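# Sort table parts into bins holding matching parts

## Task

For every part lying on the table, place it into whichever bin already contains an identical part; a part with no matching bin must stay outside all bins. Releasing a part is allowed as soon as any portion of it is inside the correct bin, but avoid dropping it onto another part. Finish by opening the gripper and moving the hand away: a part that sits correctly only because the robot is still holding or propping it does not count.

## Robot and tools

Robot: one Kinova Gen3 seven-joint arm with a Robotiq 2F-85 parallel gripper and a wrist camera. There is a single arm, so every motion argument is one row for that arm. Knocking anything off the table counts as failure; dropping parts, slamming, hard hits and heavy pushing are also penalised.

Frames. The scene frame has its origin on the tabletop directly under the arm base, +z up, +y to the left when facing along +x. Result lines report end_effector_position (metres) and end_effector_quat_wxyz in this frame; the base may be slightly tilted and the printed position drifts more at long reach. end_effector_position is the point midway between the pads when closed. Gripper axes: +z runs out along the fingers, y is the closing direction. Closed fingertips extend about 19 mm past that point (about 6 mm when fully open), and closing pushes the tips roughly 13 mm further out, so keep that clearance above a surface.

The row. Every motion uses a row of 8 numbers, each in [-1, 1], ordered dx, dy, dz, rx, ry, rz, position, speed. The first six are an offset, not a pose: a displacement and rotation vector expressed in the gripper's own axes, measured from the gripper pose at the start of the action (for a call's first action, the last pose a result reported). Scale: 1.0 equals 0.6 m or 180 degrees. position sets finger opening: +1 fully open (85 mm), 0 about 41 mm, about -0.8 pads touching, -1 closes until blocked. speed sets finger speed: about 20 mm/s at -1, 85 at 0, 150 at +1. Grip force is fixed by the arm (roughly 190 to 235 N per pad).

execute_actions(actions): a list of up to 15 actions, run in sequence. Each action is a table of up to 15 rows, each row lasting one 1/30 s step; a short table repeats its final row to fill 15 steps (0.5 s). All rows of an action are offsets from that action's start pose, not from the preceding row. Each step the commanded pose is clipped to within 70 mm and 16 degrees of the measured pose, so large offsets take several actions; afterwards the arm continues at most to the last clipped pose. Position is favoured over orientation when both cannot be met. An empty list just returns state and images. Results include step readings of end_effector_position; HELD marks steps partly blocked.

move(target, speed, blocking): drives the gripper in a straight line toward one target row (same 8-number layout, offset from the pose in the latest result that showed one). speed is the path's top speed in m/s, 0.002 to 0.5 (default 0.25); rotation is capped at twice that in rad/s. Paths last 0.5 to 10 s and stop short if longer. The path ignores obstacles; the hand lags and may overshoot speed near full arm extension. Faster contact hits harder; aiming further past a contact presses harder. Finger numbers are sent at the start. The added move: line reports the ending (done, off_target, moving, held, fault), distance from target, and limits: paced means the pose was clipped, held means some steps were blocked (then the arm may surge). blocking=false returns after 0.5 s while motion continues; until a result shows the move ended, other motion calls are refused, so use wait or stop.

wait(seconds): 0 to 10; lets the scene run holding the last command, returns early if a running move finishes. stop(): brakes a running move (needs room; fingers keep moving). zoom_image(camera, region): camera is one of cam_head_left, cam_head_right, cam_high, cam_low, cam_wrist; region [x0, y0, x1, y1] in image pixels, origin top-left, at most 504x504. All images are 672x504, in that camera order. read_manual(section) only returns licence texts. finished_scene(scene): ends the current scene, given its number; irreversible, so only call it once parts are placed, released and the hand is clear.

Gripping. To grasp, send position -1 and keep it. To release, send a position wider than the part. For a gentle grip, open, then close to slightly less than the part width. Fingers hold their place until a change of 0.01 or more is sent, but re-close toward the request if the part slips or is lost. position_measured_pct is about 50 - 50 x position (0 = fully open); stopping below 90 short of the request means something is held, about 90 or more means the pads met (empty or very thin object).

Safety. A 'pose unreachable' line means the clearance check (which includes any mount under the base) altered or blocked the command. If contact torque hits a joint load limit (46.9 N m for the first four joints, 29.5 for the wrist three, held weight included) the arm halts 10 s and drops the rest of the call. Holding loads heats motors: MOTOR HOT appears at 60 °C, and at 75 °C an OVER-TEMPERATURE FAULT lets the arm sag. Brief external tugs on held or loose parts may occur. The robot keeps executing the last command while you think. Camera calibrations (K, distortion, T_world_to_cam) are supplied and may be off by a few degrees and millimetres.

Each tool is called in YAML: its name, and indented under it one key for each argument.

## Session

execute_actions:
  actions: []

Scene clock: 0.00 s.
end_effector_position=(+0.1869, -0.1819, +0.2919) position_measured_pct=0.0 end_effector_quat_wxyz=(+0.129, -0.187, +0.969, -0.096)
Joint positions: [ 0.504 -0.51  -0.014  2.481  0.116  0.72   2.387]
Joint velocities: [-0.001  0.    -0.     0.001  0.    -0.     0.001]
Hand target: +0.187, -0.182, +0.292; +0.129, -0.187, +0.969, -0.096
camera_calibration (this result's frames):
cam_wrist: T_world_to_cam=[[-0.295382, 0.923857, -0.243388, 0.299054], [0.915404, 0.346606, 0.204695, -0.105955], [0.273469, -0.162335, -0.948083, 0.336865], [0, 0, 0, 1]] pos_world=[0.0932045, -0.184874, 0.413851]

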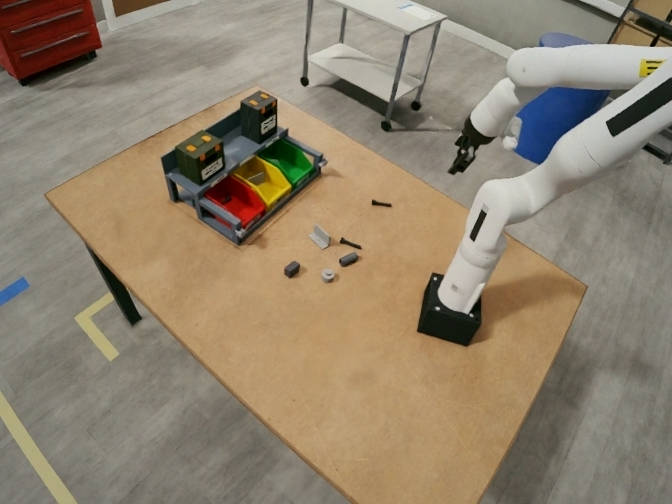

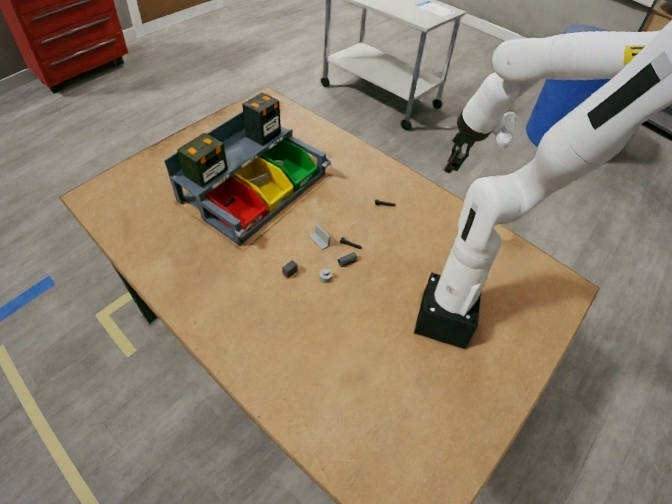

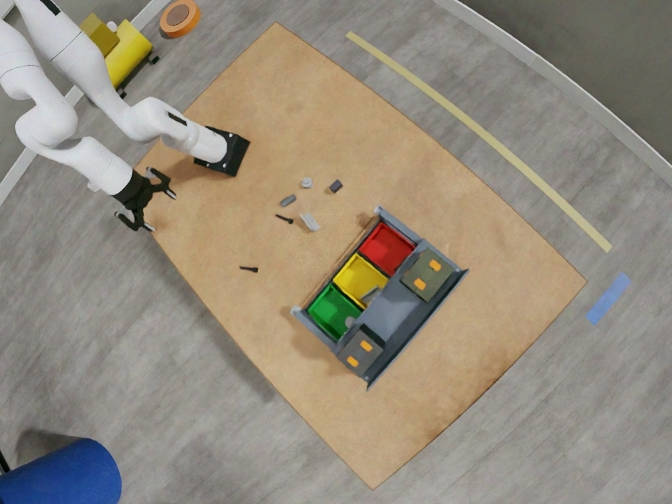

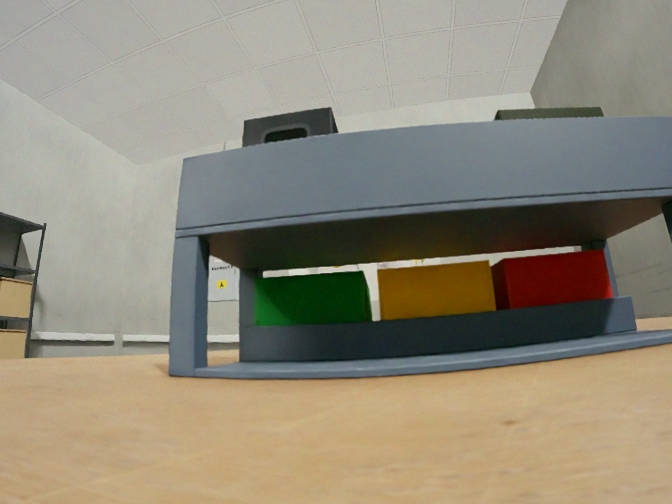

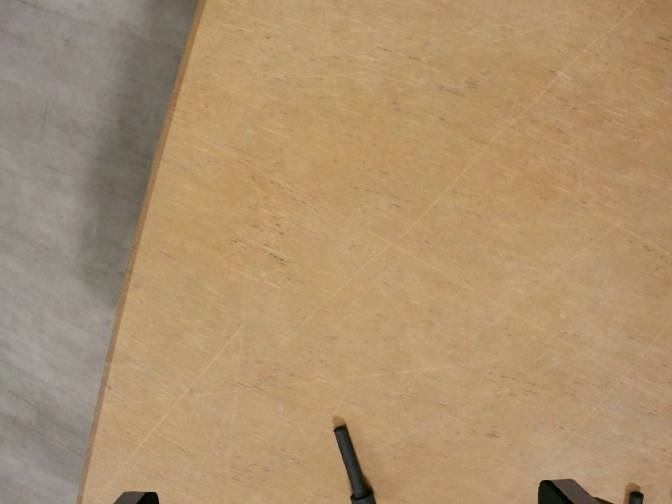

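zoom_image:
  camera: "cam_high"
  region: [290, 200, 440, 350]

zoom_image:
  camera: "cam_head_right"
  region: [195, 135, 335, 245]

zoom_image:
  camera: "cam_head_left"
  region: [275, 190, 401, 290]

zoom_image:
  camera: "cam_high"
  region: [230, 165, 356, 285]

Region (290, 200, 440, 350) of cam_high's 672x504 image, scaled by 3.360, with more detail than that image has.

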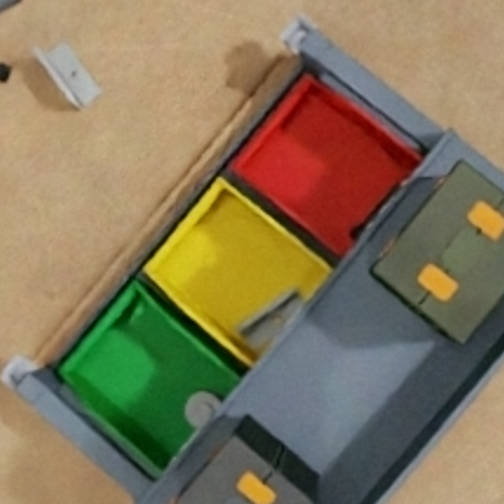

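Region (195, 135, 335, 245) of cam_head_right's 672x504 image, scaled by 3.600, with more detail than that image has; it fills the top 396 rows of this view, and the rest is white.

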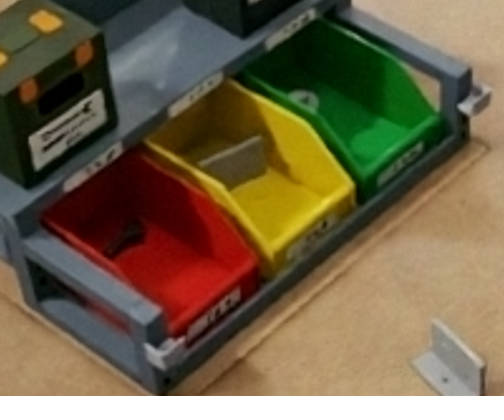

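Region (275, 190, 401, 290) of cam_head_left's 672x504 image, scaled by 4.000, with more detail than that image has; it fills the top 400 rows of this view, and the rest is white.

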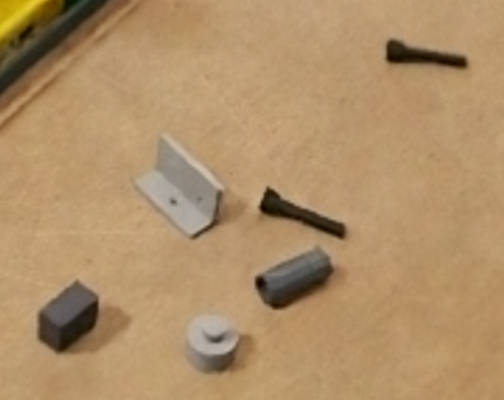

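Region (230, 165, 356, 285) of cam_high's 672x504 image, scaled by 4.000, with more detail than that image has; it fills the top 480 rows of this view, and the rest is white.

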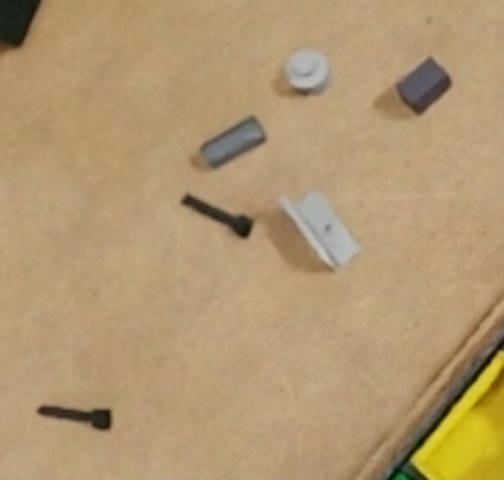

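move:
  target: [-0.1638,-0.017,0.4222,-0.0836,0.0603,-0.0725,-0.2,0]
  speed: 0.3

Scene clock: 7.37 s.
end_effector_position=(+0.3513, -0.1885, +0.0748) position_measured_pct=59.9 end_effector_quat_wxyz=(-0.000, -0.300, +0.954, -0.000)
Joint positions: [ 0.373  0.562 -0.057  2.146  0.455  0.356  2.081]
Joint velocities: [-0.001  0.005  0.    -0.001  0.    -0.    -0.002]
Hand target: +0.351, -0.188, +0.075; -0.000, -0.300, +0.954, -0.000
Off the commanded pose: 0.001 m, 0 deg.
move: done; limits=paced
camera_calibration (this result's frames):
cam_wrist: T_world_to_cam=[[-0.538499, 0.842391, -0.0199181, 0.354135], [0.842601, 0.538149, -0.0204883, -0.131145], [-0.00654027, -0.0278159, -0.999592, 0.212541], [0, 0, 0, 1]] pos_world=[0.302594, -0.221832, 0.216821]

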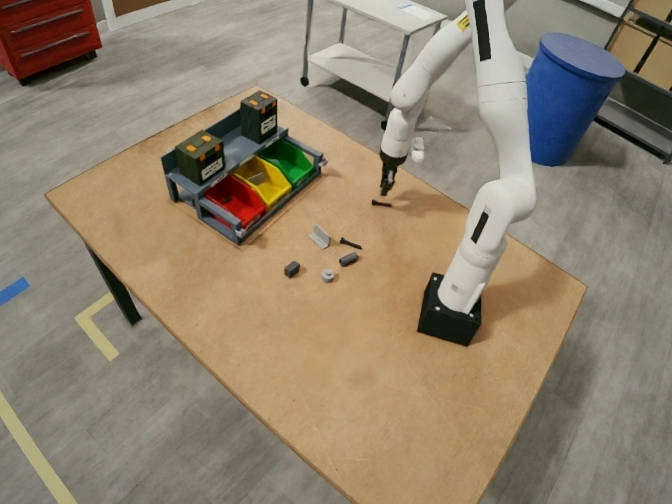

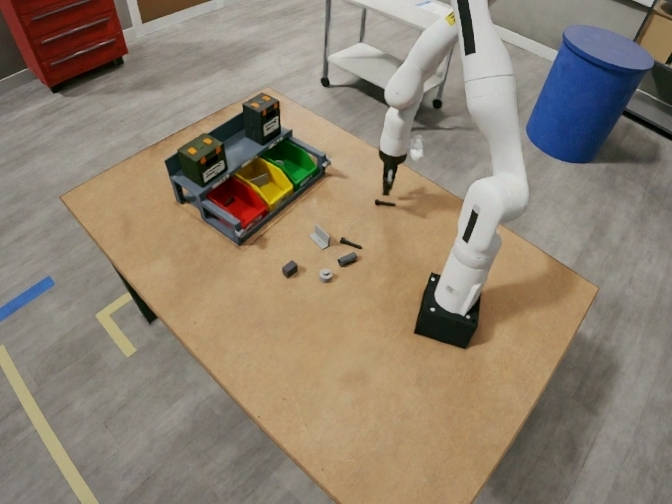

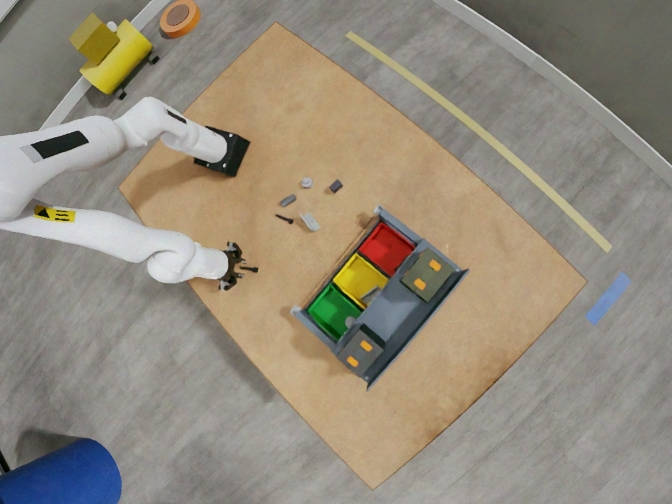

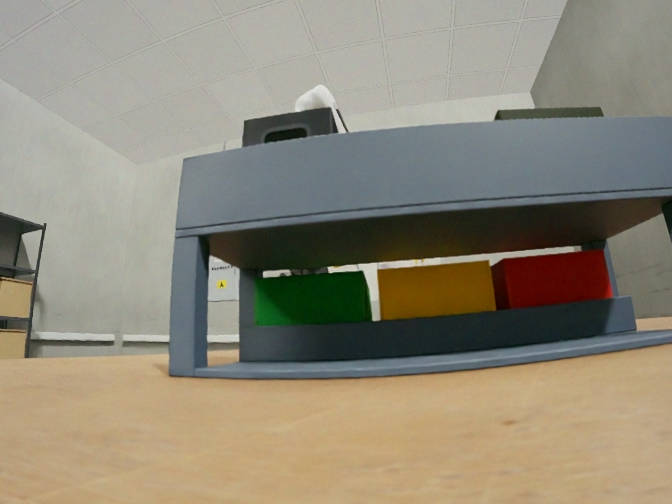

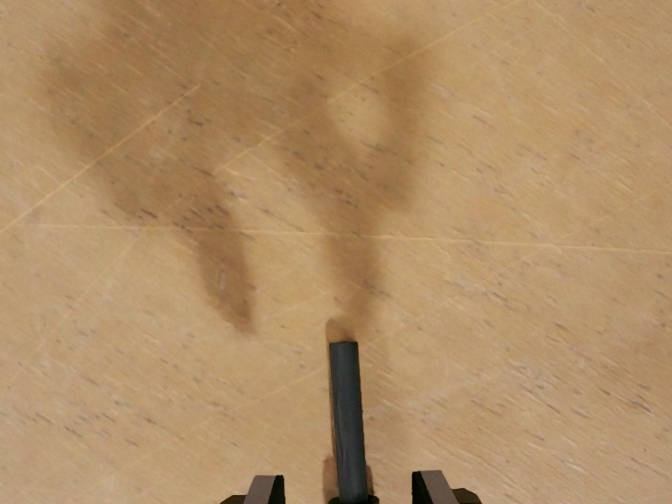

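move:
  target: [0.007,0.0015,0.089,0,0,-0.005,-0.4,0]
  speed: 0.1

zoom_image:
  camera: "cam_head_left"
  region: [355, 170, 415, 220]

Scene clock: 10.47 s.
end_effector_position=(+0.3474, -0.1906, +0.0214) position_measured_pct=69.8 end_effector_quat_wxyz=(-0.000, -0.307, +0.952, -0.001)
Joint positions: [0.326 0.706 0.043 2.159 0.525 0.186 2.037]
Joint velocities: [-0.004  0.006  0.003  0.     0.001 -0.004 -0.002]
Hand target: +0.347, -0.190, +0.021; -0.000, -0.308, +0.952, -0.001
Off the commanded pose: 0.000 m, 0 deg.
move: done
camera_calibration (this result's frames):
cam_wrist: T_world_to_cam=[[-0.551284, 0.834061, -0.0207079, 0.355664], [0.834298, 0.55093, -0.0205702, -0.122544], [-0.00574824, -0.0286166, -0.999574, 0.158726], [0, 0, 0, 1]] pos_world=[0.299222, -0.22459, 0.163502]

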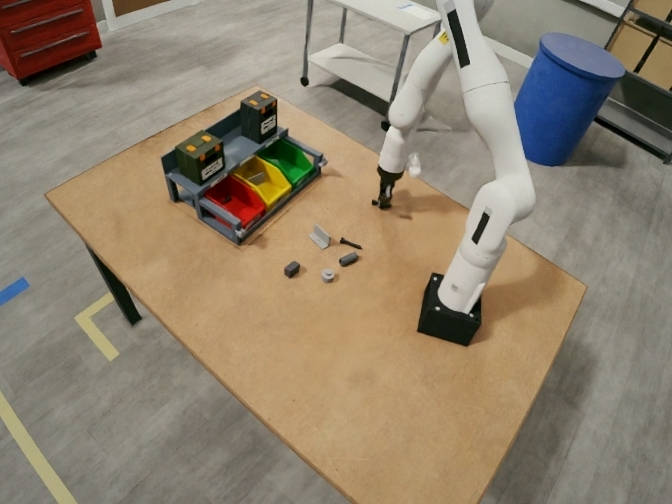

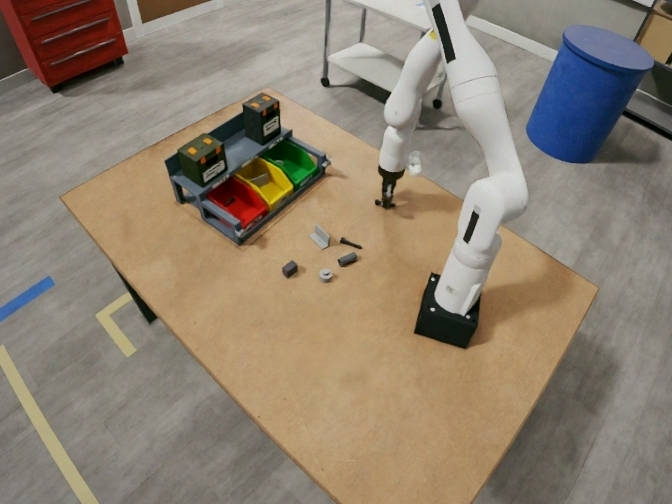

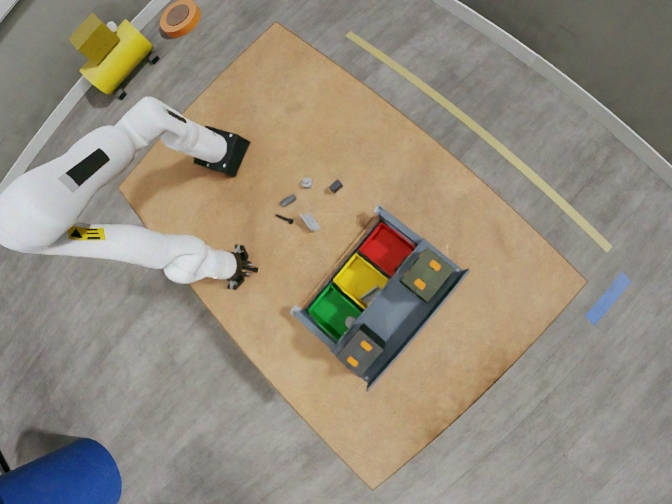

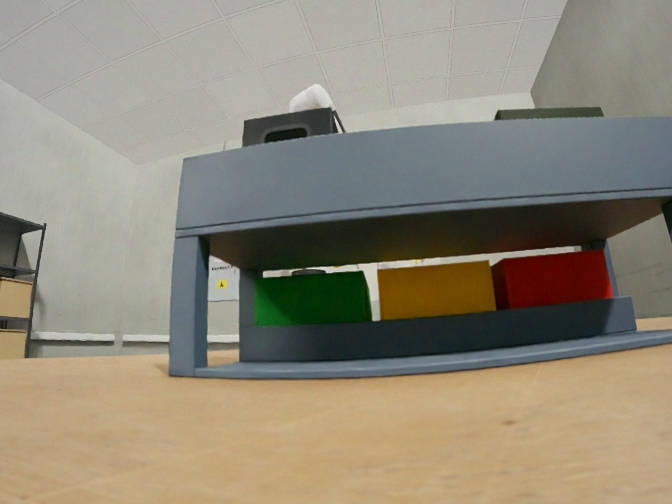

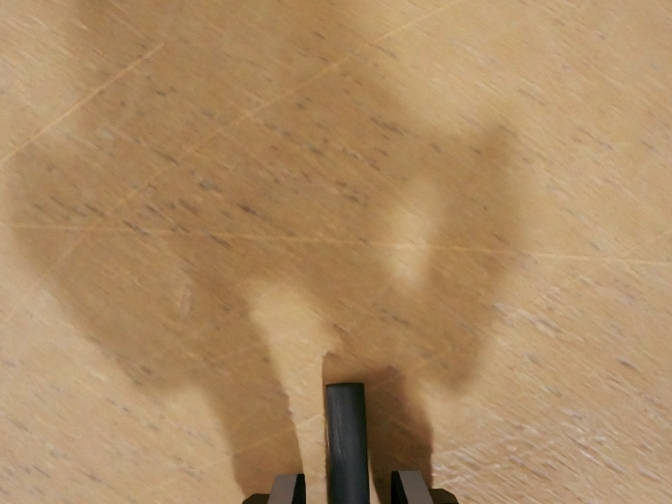

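Region (355, 170, 415, 220) of cam_head_left's 672x504 image, scaled by 8.400, with more detail than that image has.

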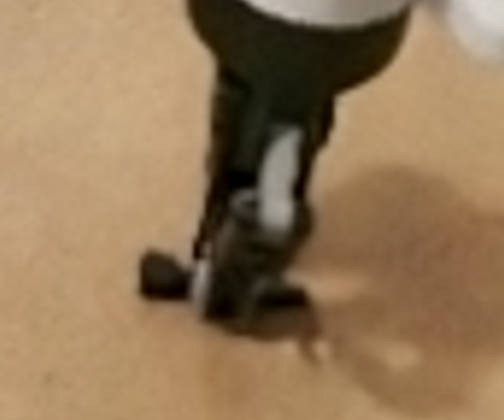

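execute_actions:
  actions:
    - [[0,0,0.0015,0,0,0,-0.4,0],[0,0,0.0015,0,0,0,-0.4,0],[0,0,0.0015,0,0,0,-0.4,0],[0,0,0.0015,0,0,0,-1,-0.3]]

zoom_image:
  camera: "cam_head_left"
  region: [195, 135, 335, 245]

Scene clock: 11.67 s.
end_effector_position=(+0.3474, -0.1906, +0.0208) position_measured_pct=86.1 end_effector_quat_wxyz=(+0.000, -0.307, +0.952, -0.001)
Joint positions: [0.325 0.708 0.045 2.159 0.525 0.183 2.036]
Joint velocities: [-0.    -0.002 -0.001 -0.001 -0.001  0.    -0.001]
Hand target: +0.347, -0.191, +0.021; -0.000, -0.307, +0.952, -0.001
Off the commanded pose: 0.000 m, 0 deg.
Step readings (end_effector_position):
0: (+0.3473, -0.1904, +0.0212)
1: (+0.3473, -0.1904, +0.0211)
2: (+0.3473, -0.1904, +0.0209)
4: (+0.3474, -0.1905, +0.0207)
8: (+0.3474, -0.1906, +0.0206)
15: end_effector_position above
camera_calibration (this result's frames):
cam_wrist: T_world_to_cam=[[-0.551298, 0.834045, -0.0209468, 0.355673], [0.83429, 0.550945, -0.0204911, -0.122554], [-0.00554996, -0.0287724, -0.999571, 0.157999], [0, 0, 0, 1]] pos_world=[0.299204, -0.224581, 0.16287]

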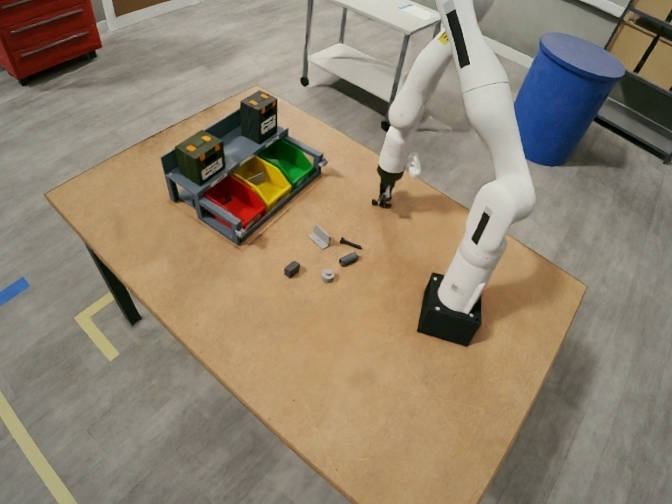

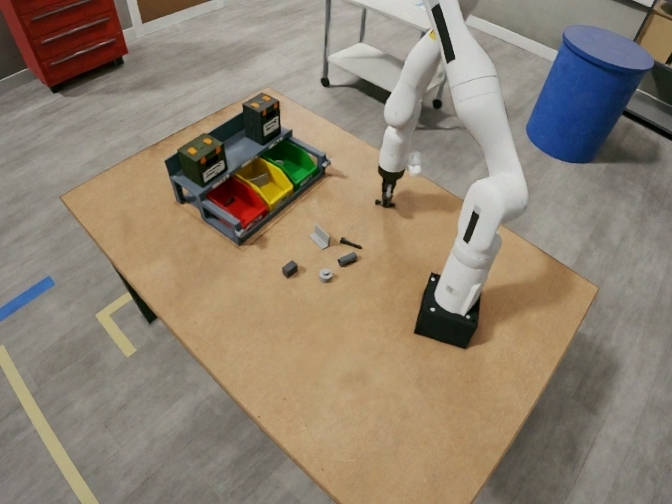

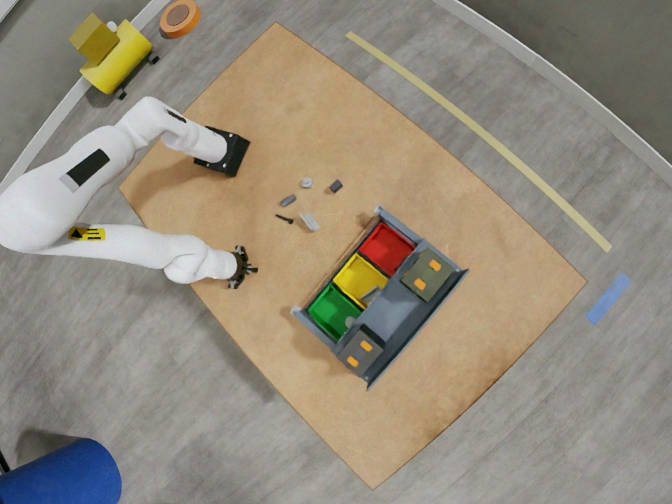

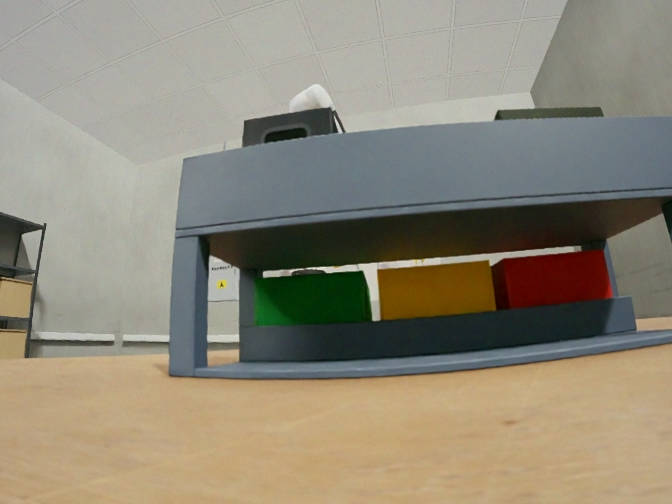

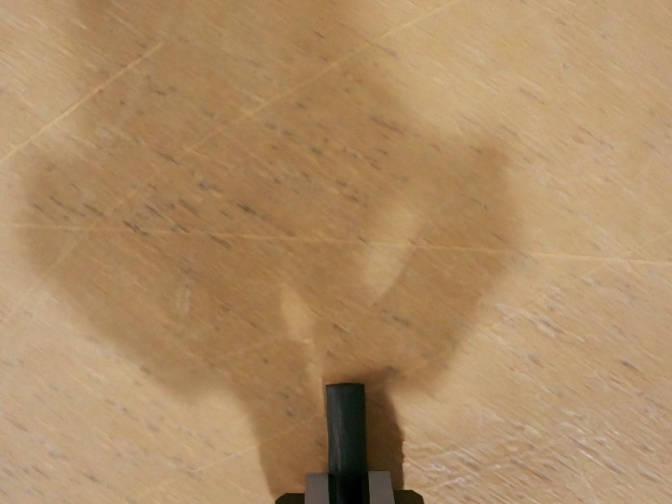

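Region (195, 135, 335, 245) of cam_head_left's 672x504 image, scaled by 3.600, with more detail than that image has; it fills the top 396 rows of this view, and the rest is white.

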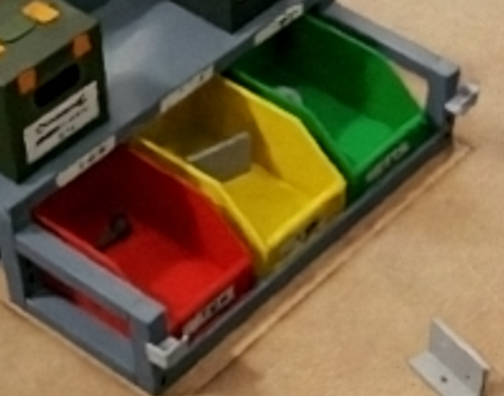

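move:
  target: [-0.691,0.2098,-0.1983,0.0758,-0.0431,-0.3269,-1,-0.3]
  speed: 0.33

Scene clock: 16.53 s.
end_effector_position=(+0.6084, +0.1553, +0.1399) position_measured_pct=86.9 end_effector_quat_wxyz=(-0.096, +0.731, -0.670, +0.089)
Joint positions: [-0.309  0.817 -0.205  1.466  0.635  0.716  2.358]
Joint velocities: [ 0.002  0.009 -0.003 -0.008 -0.004  0.008  0.007]
Hand target: +0.608, +0.155, +0.140; -0.096, +0.731, -0.670, +0.089
Off the commanded pose: 0.002 m, 0 deg.
move: done
camera_calibration (this result's frames):
cam_wrist: T_world_to_cam=[[-0.959743, -0.0430885, -0.277557, 0.634174], [-0.0418911, 0.99907, -0.0102454, -0.0663615], [0.27774, 0.0017942, -0.960655, 0.105947], [0, 0, 0, 1]] pos_world=[0.576438, 0.0934352, 0.277118]

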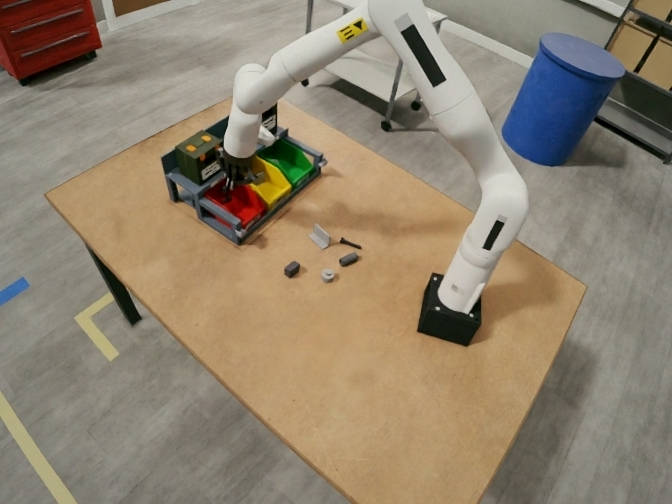

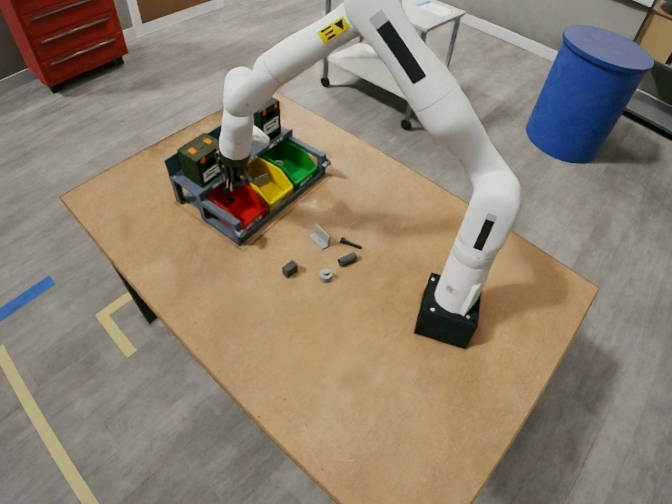

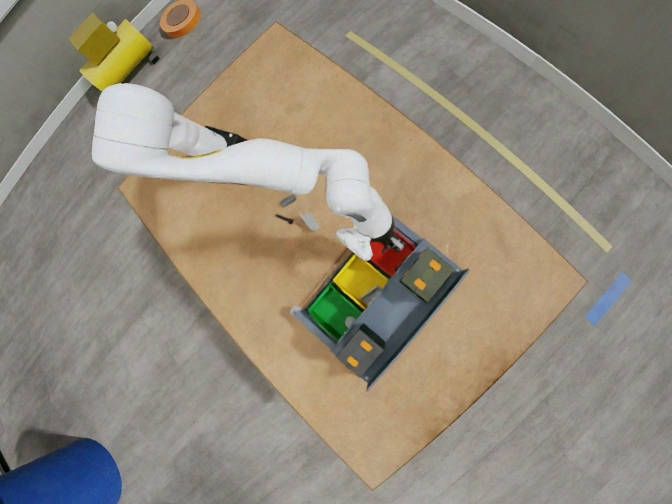

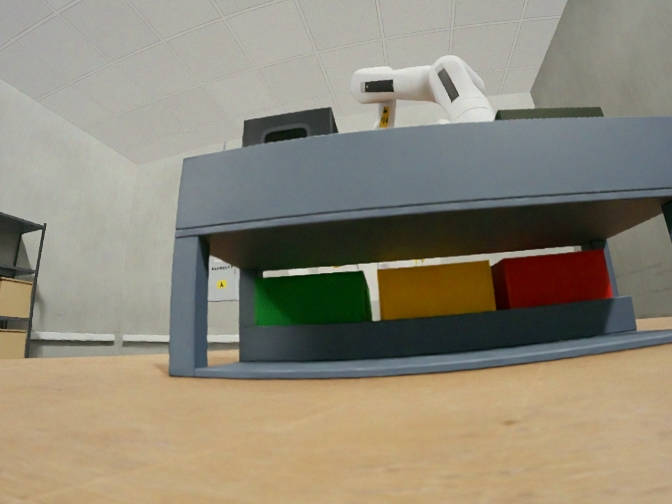

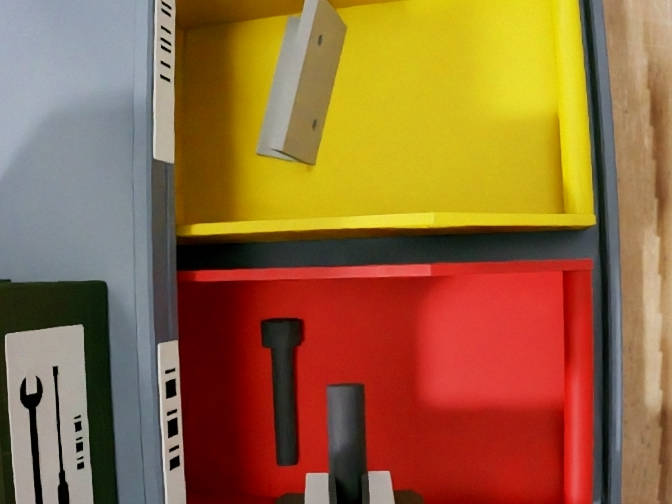

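move:
  target: [0.0083,0.0343,0.1668,0,0,0,-1,-0.3]
  speed: 0.16

execute_actions:
  actions:
    - [[0,0,0,0,0,0,-0.5,0],[0,0,0,0,0,0,-0.5,0],[0,0,0,0,0,0,-0.5,0],[0,0,0,0,0,0,-0.5,0],[0,0,0,0,0,0,-0.5,0],[0,0,-0.005,0,0,0,-0.5,0],[0,0,-0.014,0,0,0,-0.5,0],[0,0,-0.026,0,0,0,-0.5,0],[0,0,-0.04,0,0,0,-0.5,0],[0,0,-0.054,0,0,0,-0.5,0],[0,0,-0.068,0,0,0,-0.5,0],[0,0,-0.082,0,0,0,-0.5,0],[0,0,-0.094,0,0,0,-0.5,0],[0,0,-0.104,0,0,0,-0.5,0],[0,0,-0.11,0,0,0,-0.5,0]]

Scene clock: 20.07 s.
end_effector_position=(+0.6153, +0.1504, +0.0381) position_measured_pct=86.9 end_effector_quat_wxyz=(-0.096, +0.731, -0.670, +0.089)
Joint positions: [-0.313  0.992 -0.124  1.473  0.724  0.525  2.271]
Joint velocities: [-0.001  0.005 -0.     0.     0.    -0.001 -0.001]
Hand target: +0.615, +0.150, +0.038; -0.096, +0.731, -0.670, +0.089
Off the commanded pose: 0.001 m, 0 deg.
move: done
camera_calibration (this result's frames):
cam_wrist: T_world_to_cam=[[-0.959589, -0.0426475, -0.278156, 0.612191], [-0.0413305, 0.999089, -0.0105999, -0.0625847], [0.278355, 0.0013248, -0.960477, 0.00585681], [0, 0, 0, 1]] pos_world=[0.583235, 0.0886283, 0.175247]

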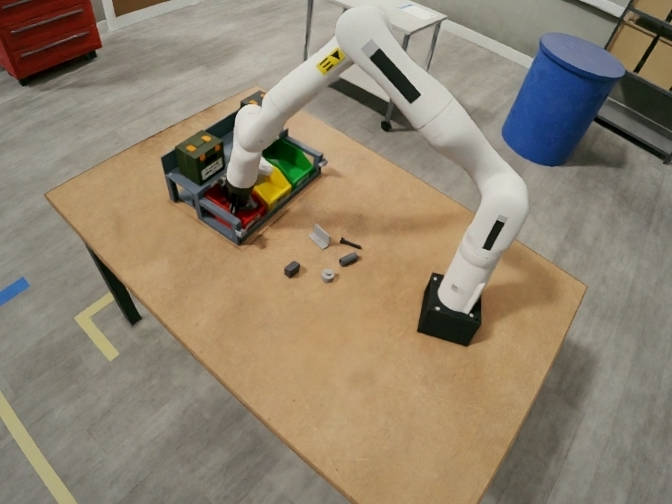

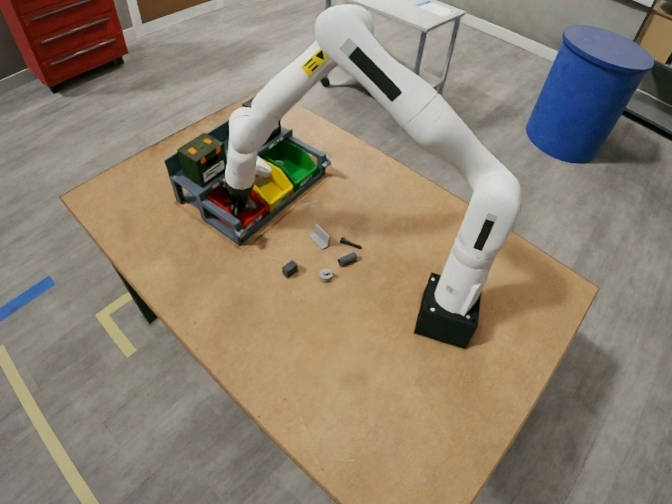

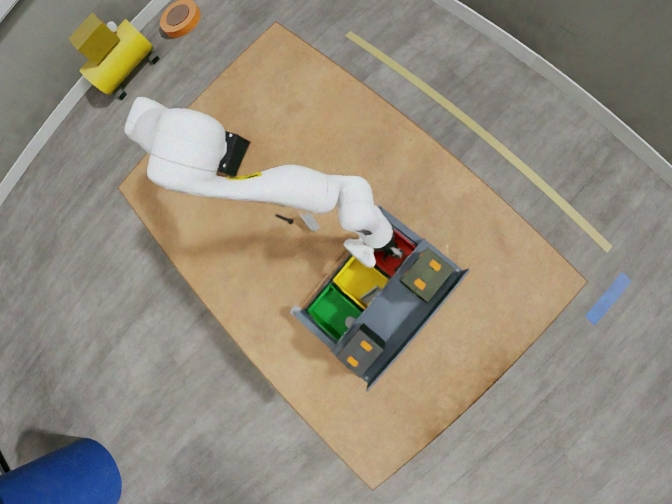

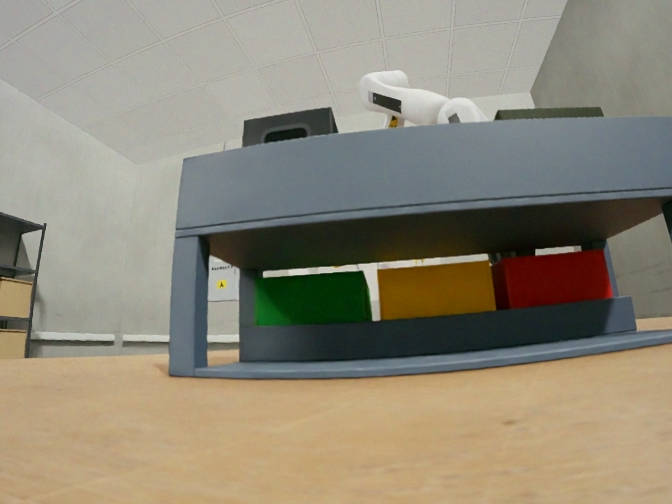

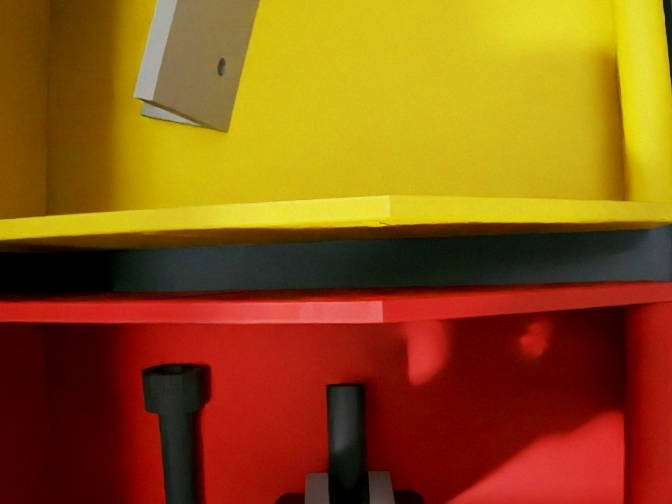

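Scene clock: 20.57 s.
end_effector_position=(+0.6055, +0.1496, +0.0777) position_measured_pct=75.0 end_effector_quat_wxyz=(-0.097, +0.731, -0.670, +0.090)
Joint positions: [-0.316  0.907 -0.147  1.514  0.7    0.574  2.286]
Joint velocities: [-0.013 -0.389 -0.121  0.165 -0.132  0.254  0.088]
Hand target: +0.599, +0.149, +0.100; -0.096, +0.731, -0.670, +0.089
Off the commanded pose: 0.025 m, 0 deg.
Step readings (end_effector_position):
0: (+0.6153, +0.1504, +0.0381)
1: (+0.6153, +0.1504, +0.0380)
2: (+0.6153, +0.1504, +0.0381)
4: (+0.6153, +0.1504, +0.0381)
8: (+0.6147, +0.1501, +0.0419)
15: end_effector_position above
camera_calibration (this result's frames):
cam_wrist: T_world_to_cam=[[-0.959148, -0.0426704, -0.27967, 0.613668], [-0.0413872, 0.999088, -0.0104945, -0.0617496], [0.279862, 0.00150893, -0.960039, 0.0456875], [0, 0, 0, 1]] pos_world=[0.573256, 0.0878098, 0.214838]

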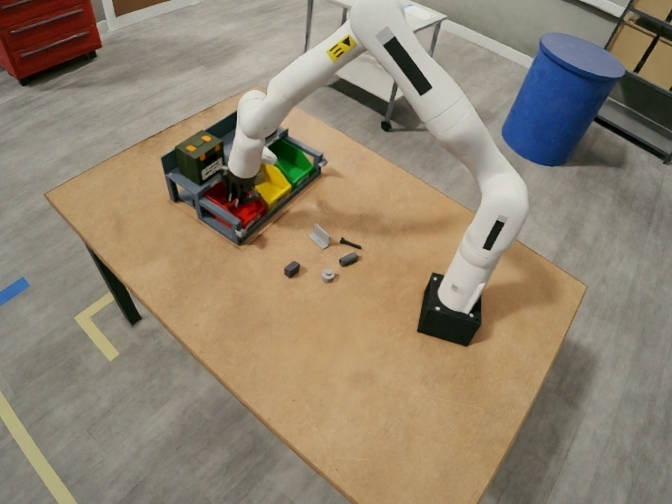

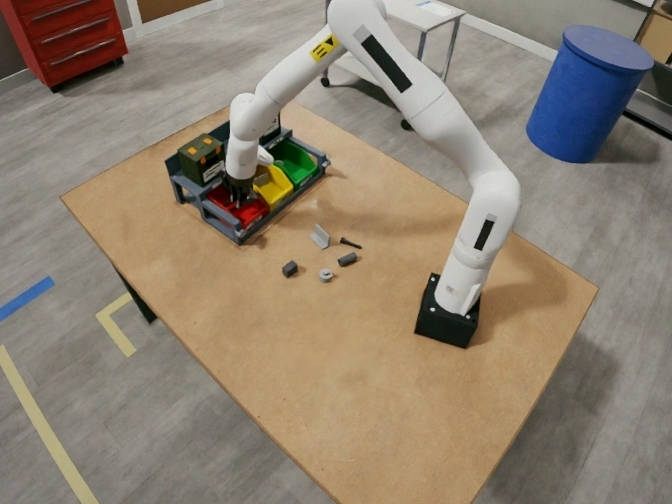

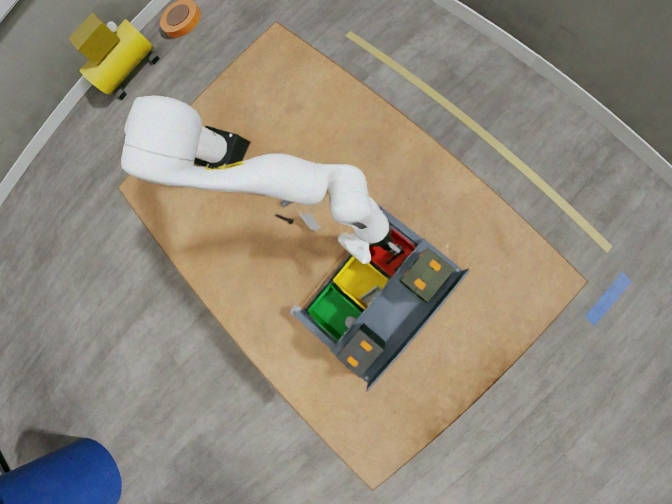

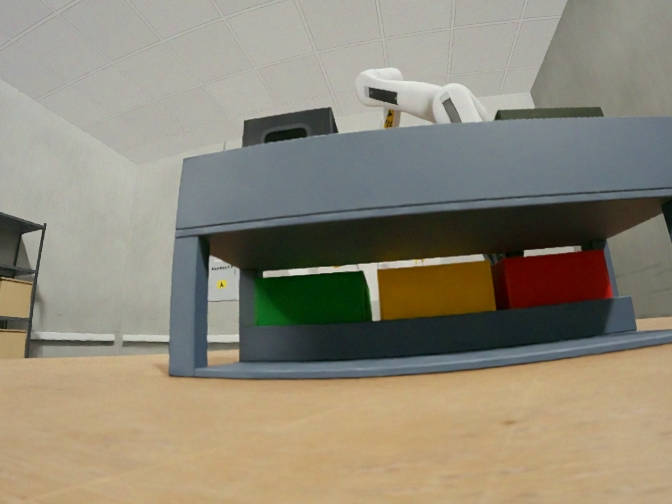

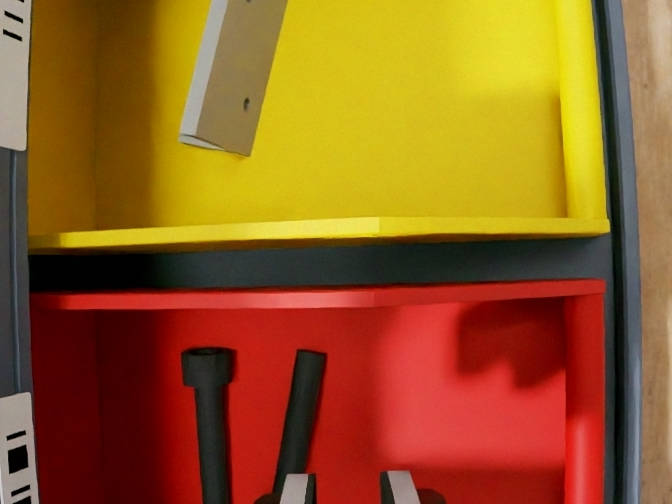

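move:
  target: [-0.0345,0.504,-0.1347,-0.098,0.0792,0.186,0.3,-0.6]
  speed: 0.33

Scene clock: 27.00 s.
end_effector_position=(+0.2921, +0.1422, +0.0761) position_measured_pct=34.9 end_effector_quat_wxyz=(-0.076, -0.498, +0.863, -0.046)
Joint positions: [-0.684  0.749 -0.062  2.09   0.472  0.582  1.434]
Joint velocities: [-0.007 -0.001  0.     0.003  0.001 -0.003 -0.008]
Hand target: +0.292, +0.142, +0.076; -0.076, -0.498, +0.863, -0.046
Off the commanded pose: 0.001 m, 0 deg.
move: done
camera_calibration (this result's frames):
cam_wrist: T_world_to_cam=[[-0.846233, 0.532002, -0.0293857, 0.178497], [0.5268, 0.827147, -0.195729, -0.194696], [-0.0798221, -0.181113, -0.980218, 0.264409], [0, 0, 0, 1]] pos_world=[0.274721, 0.11397, 0.226316]

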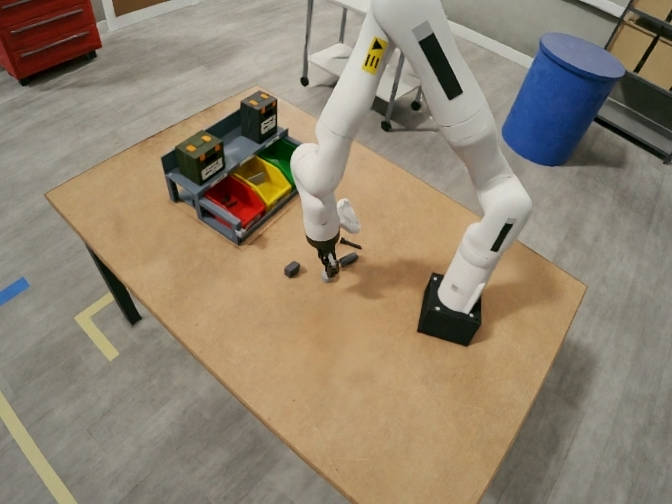

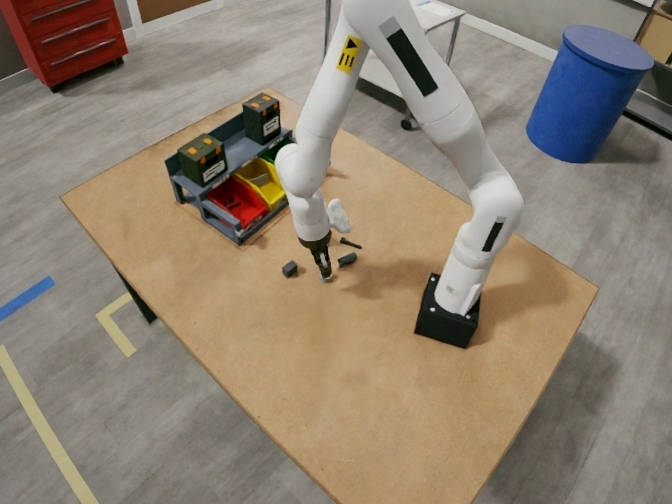

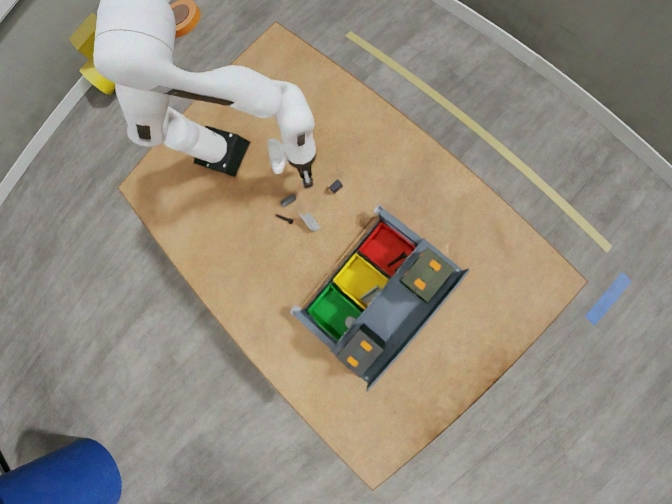

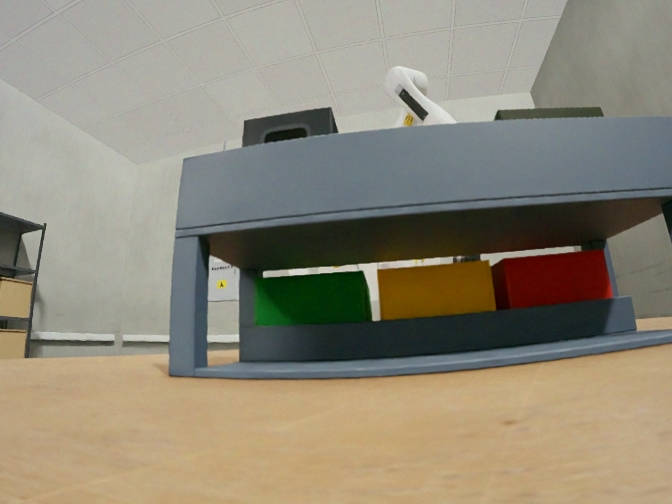

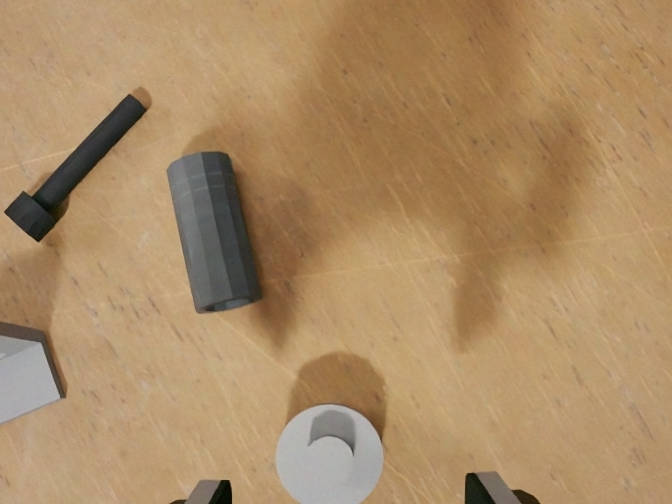

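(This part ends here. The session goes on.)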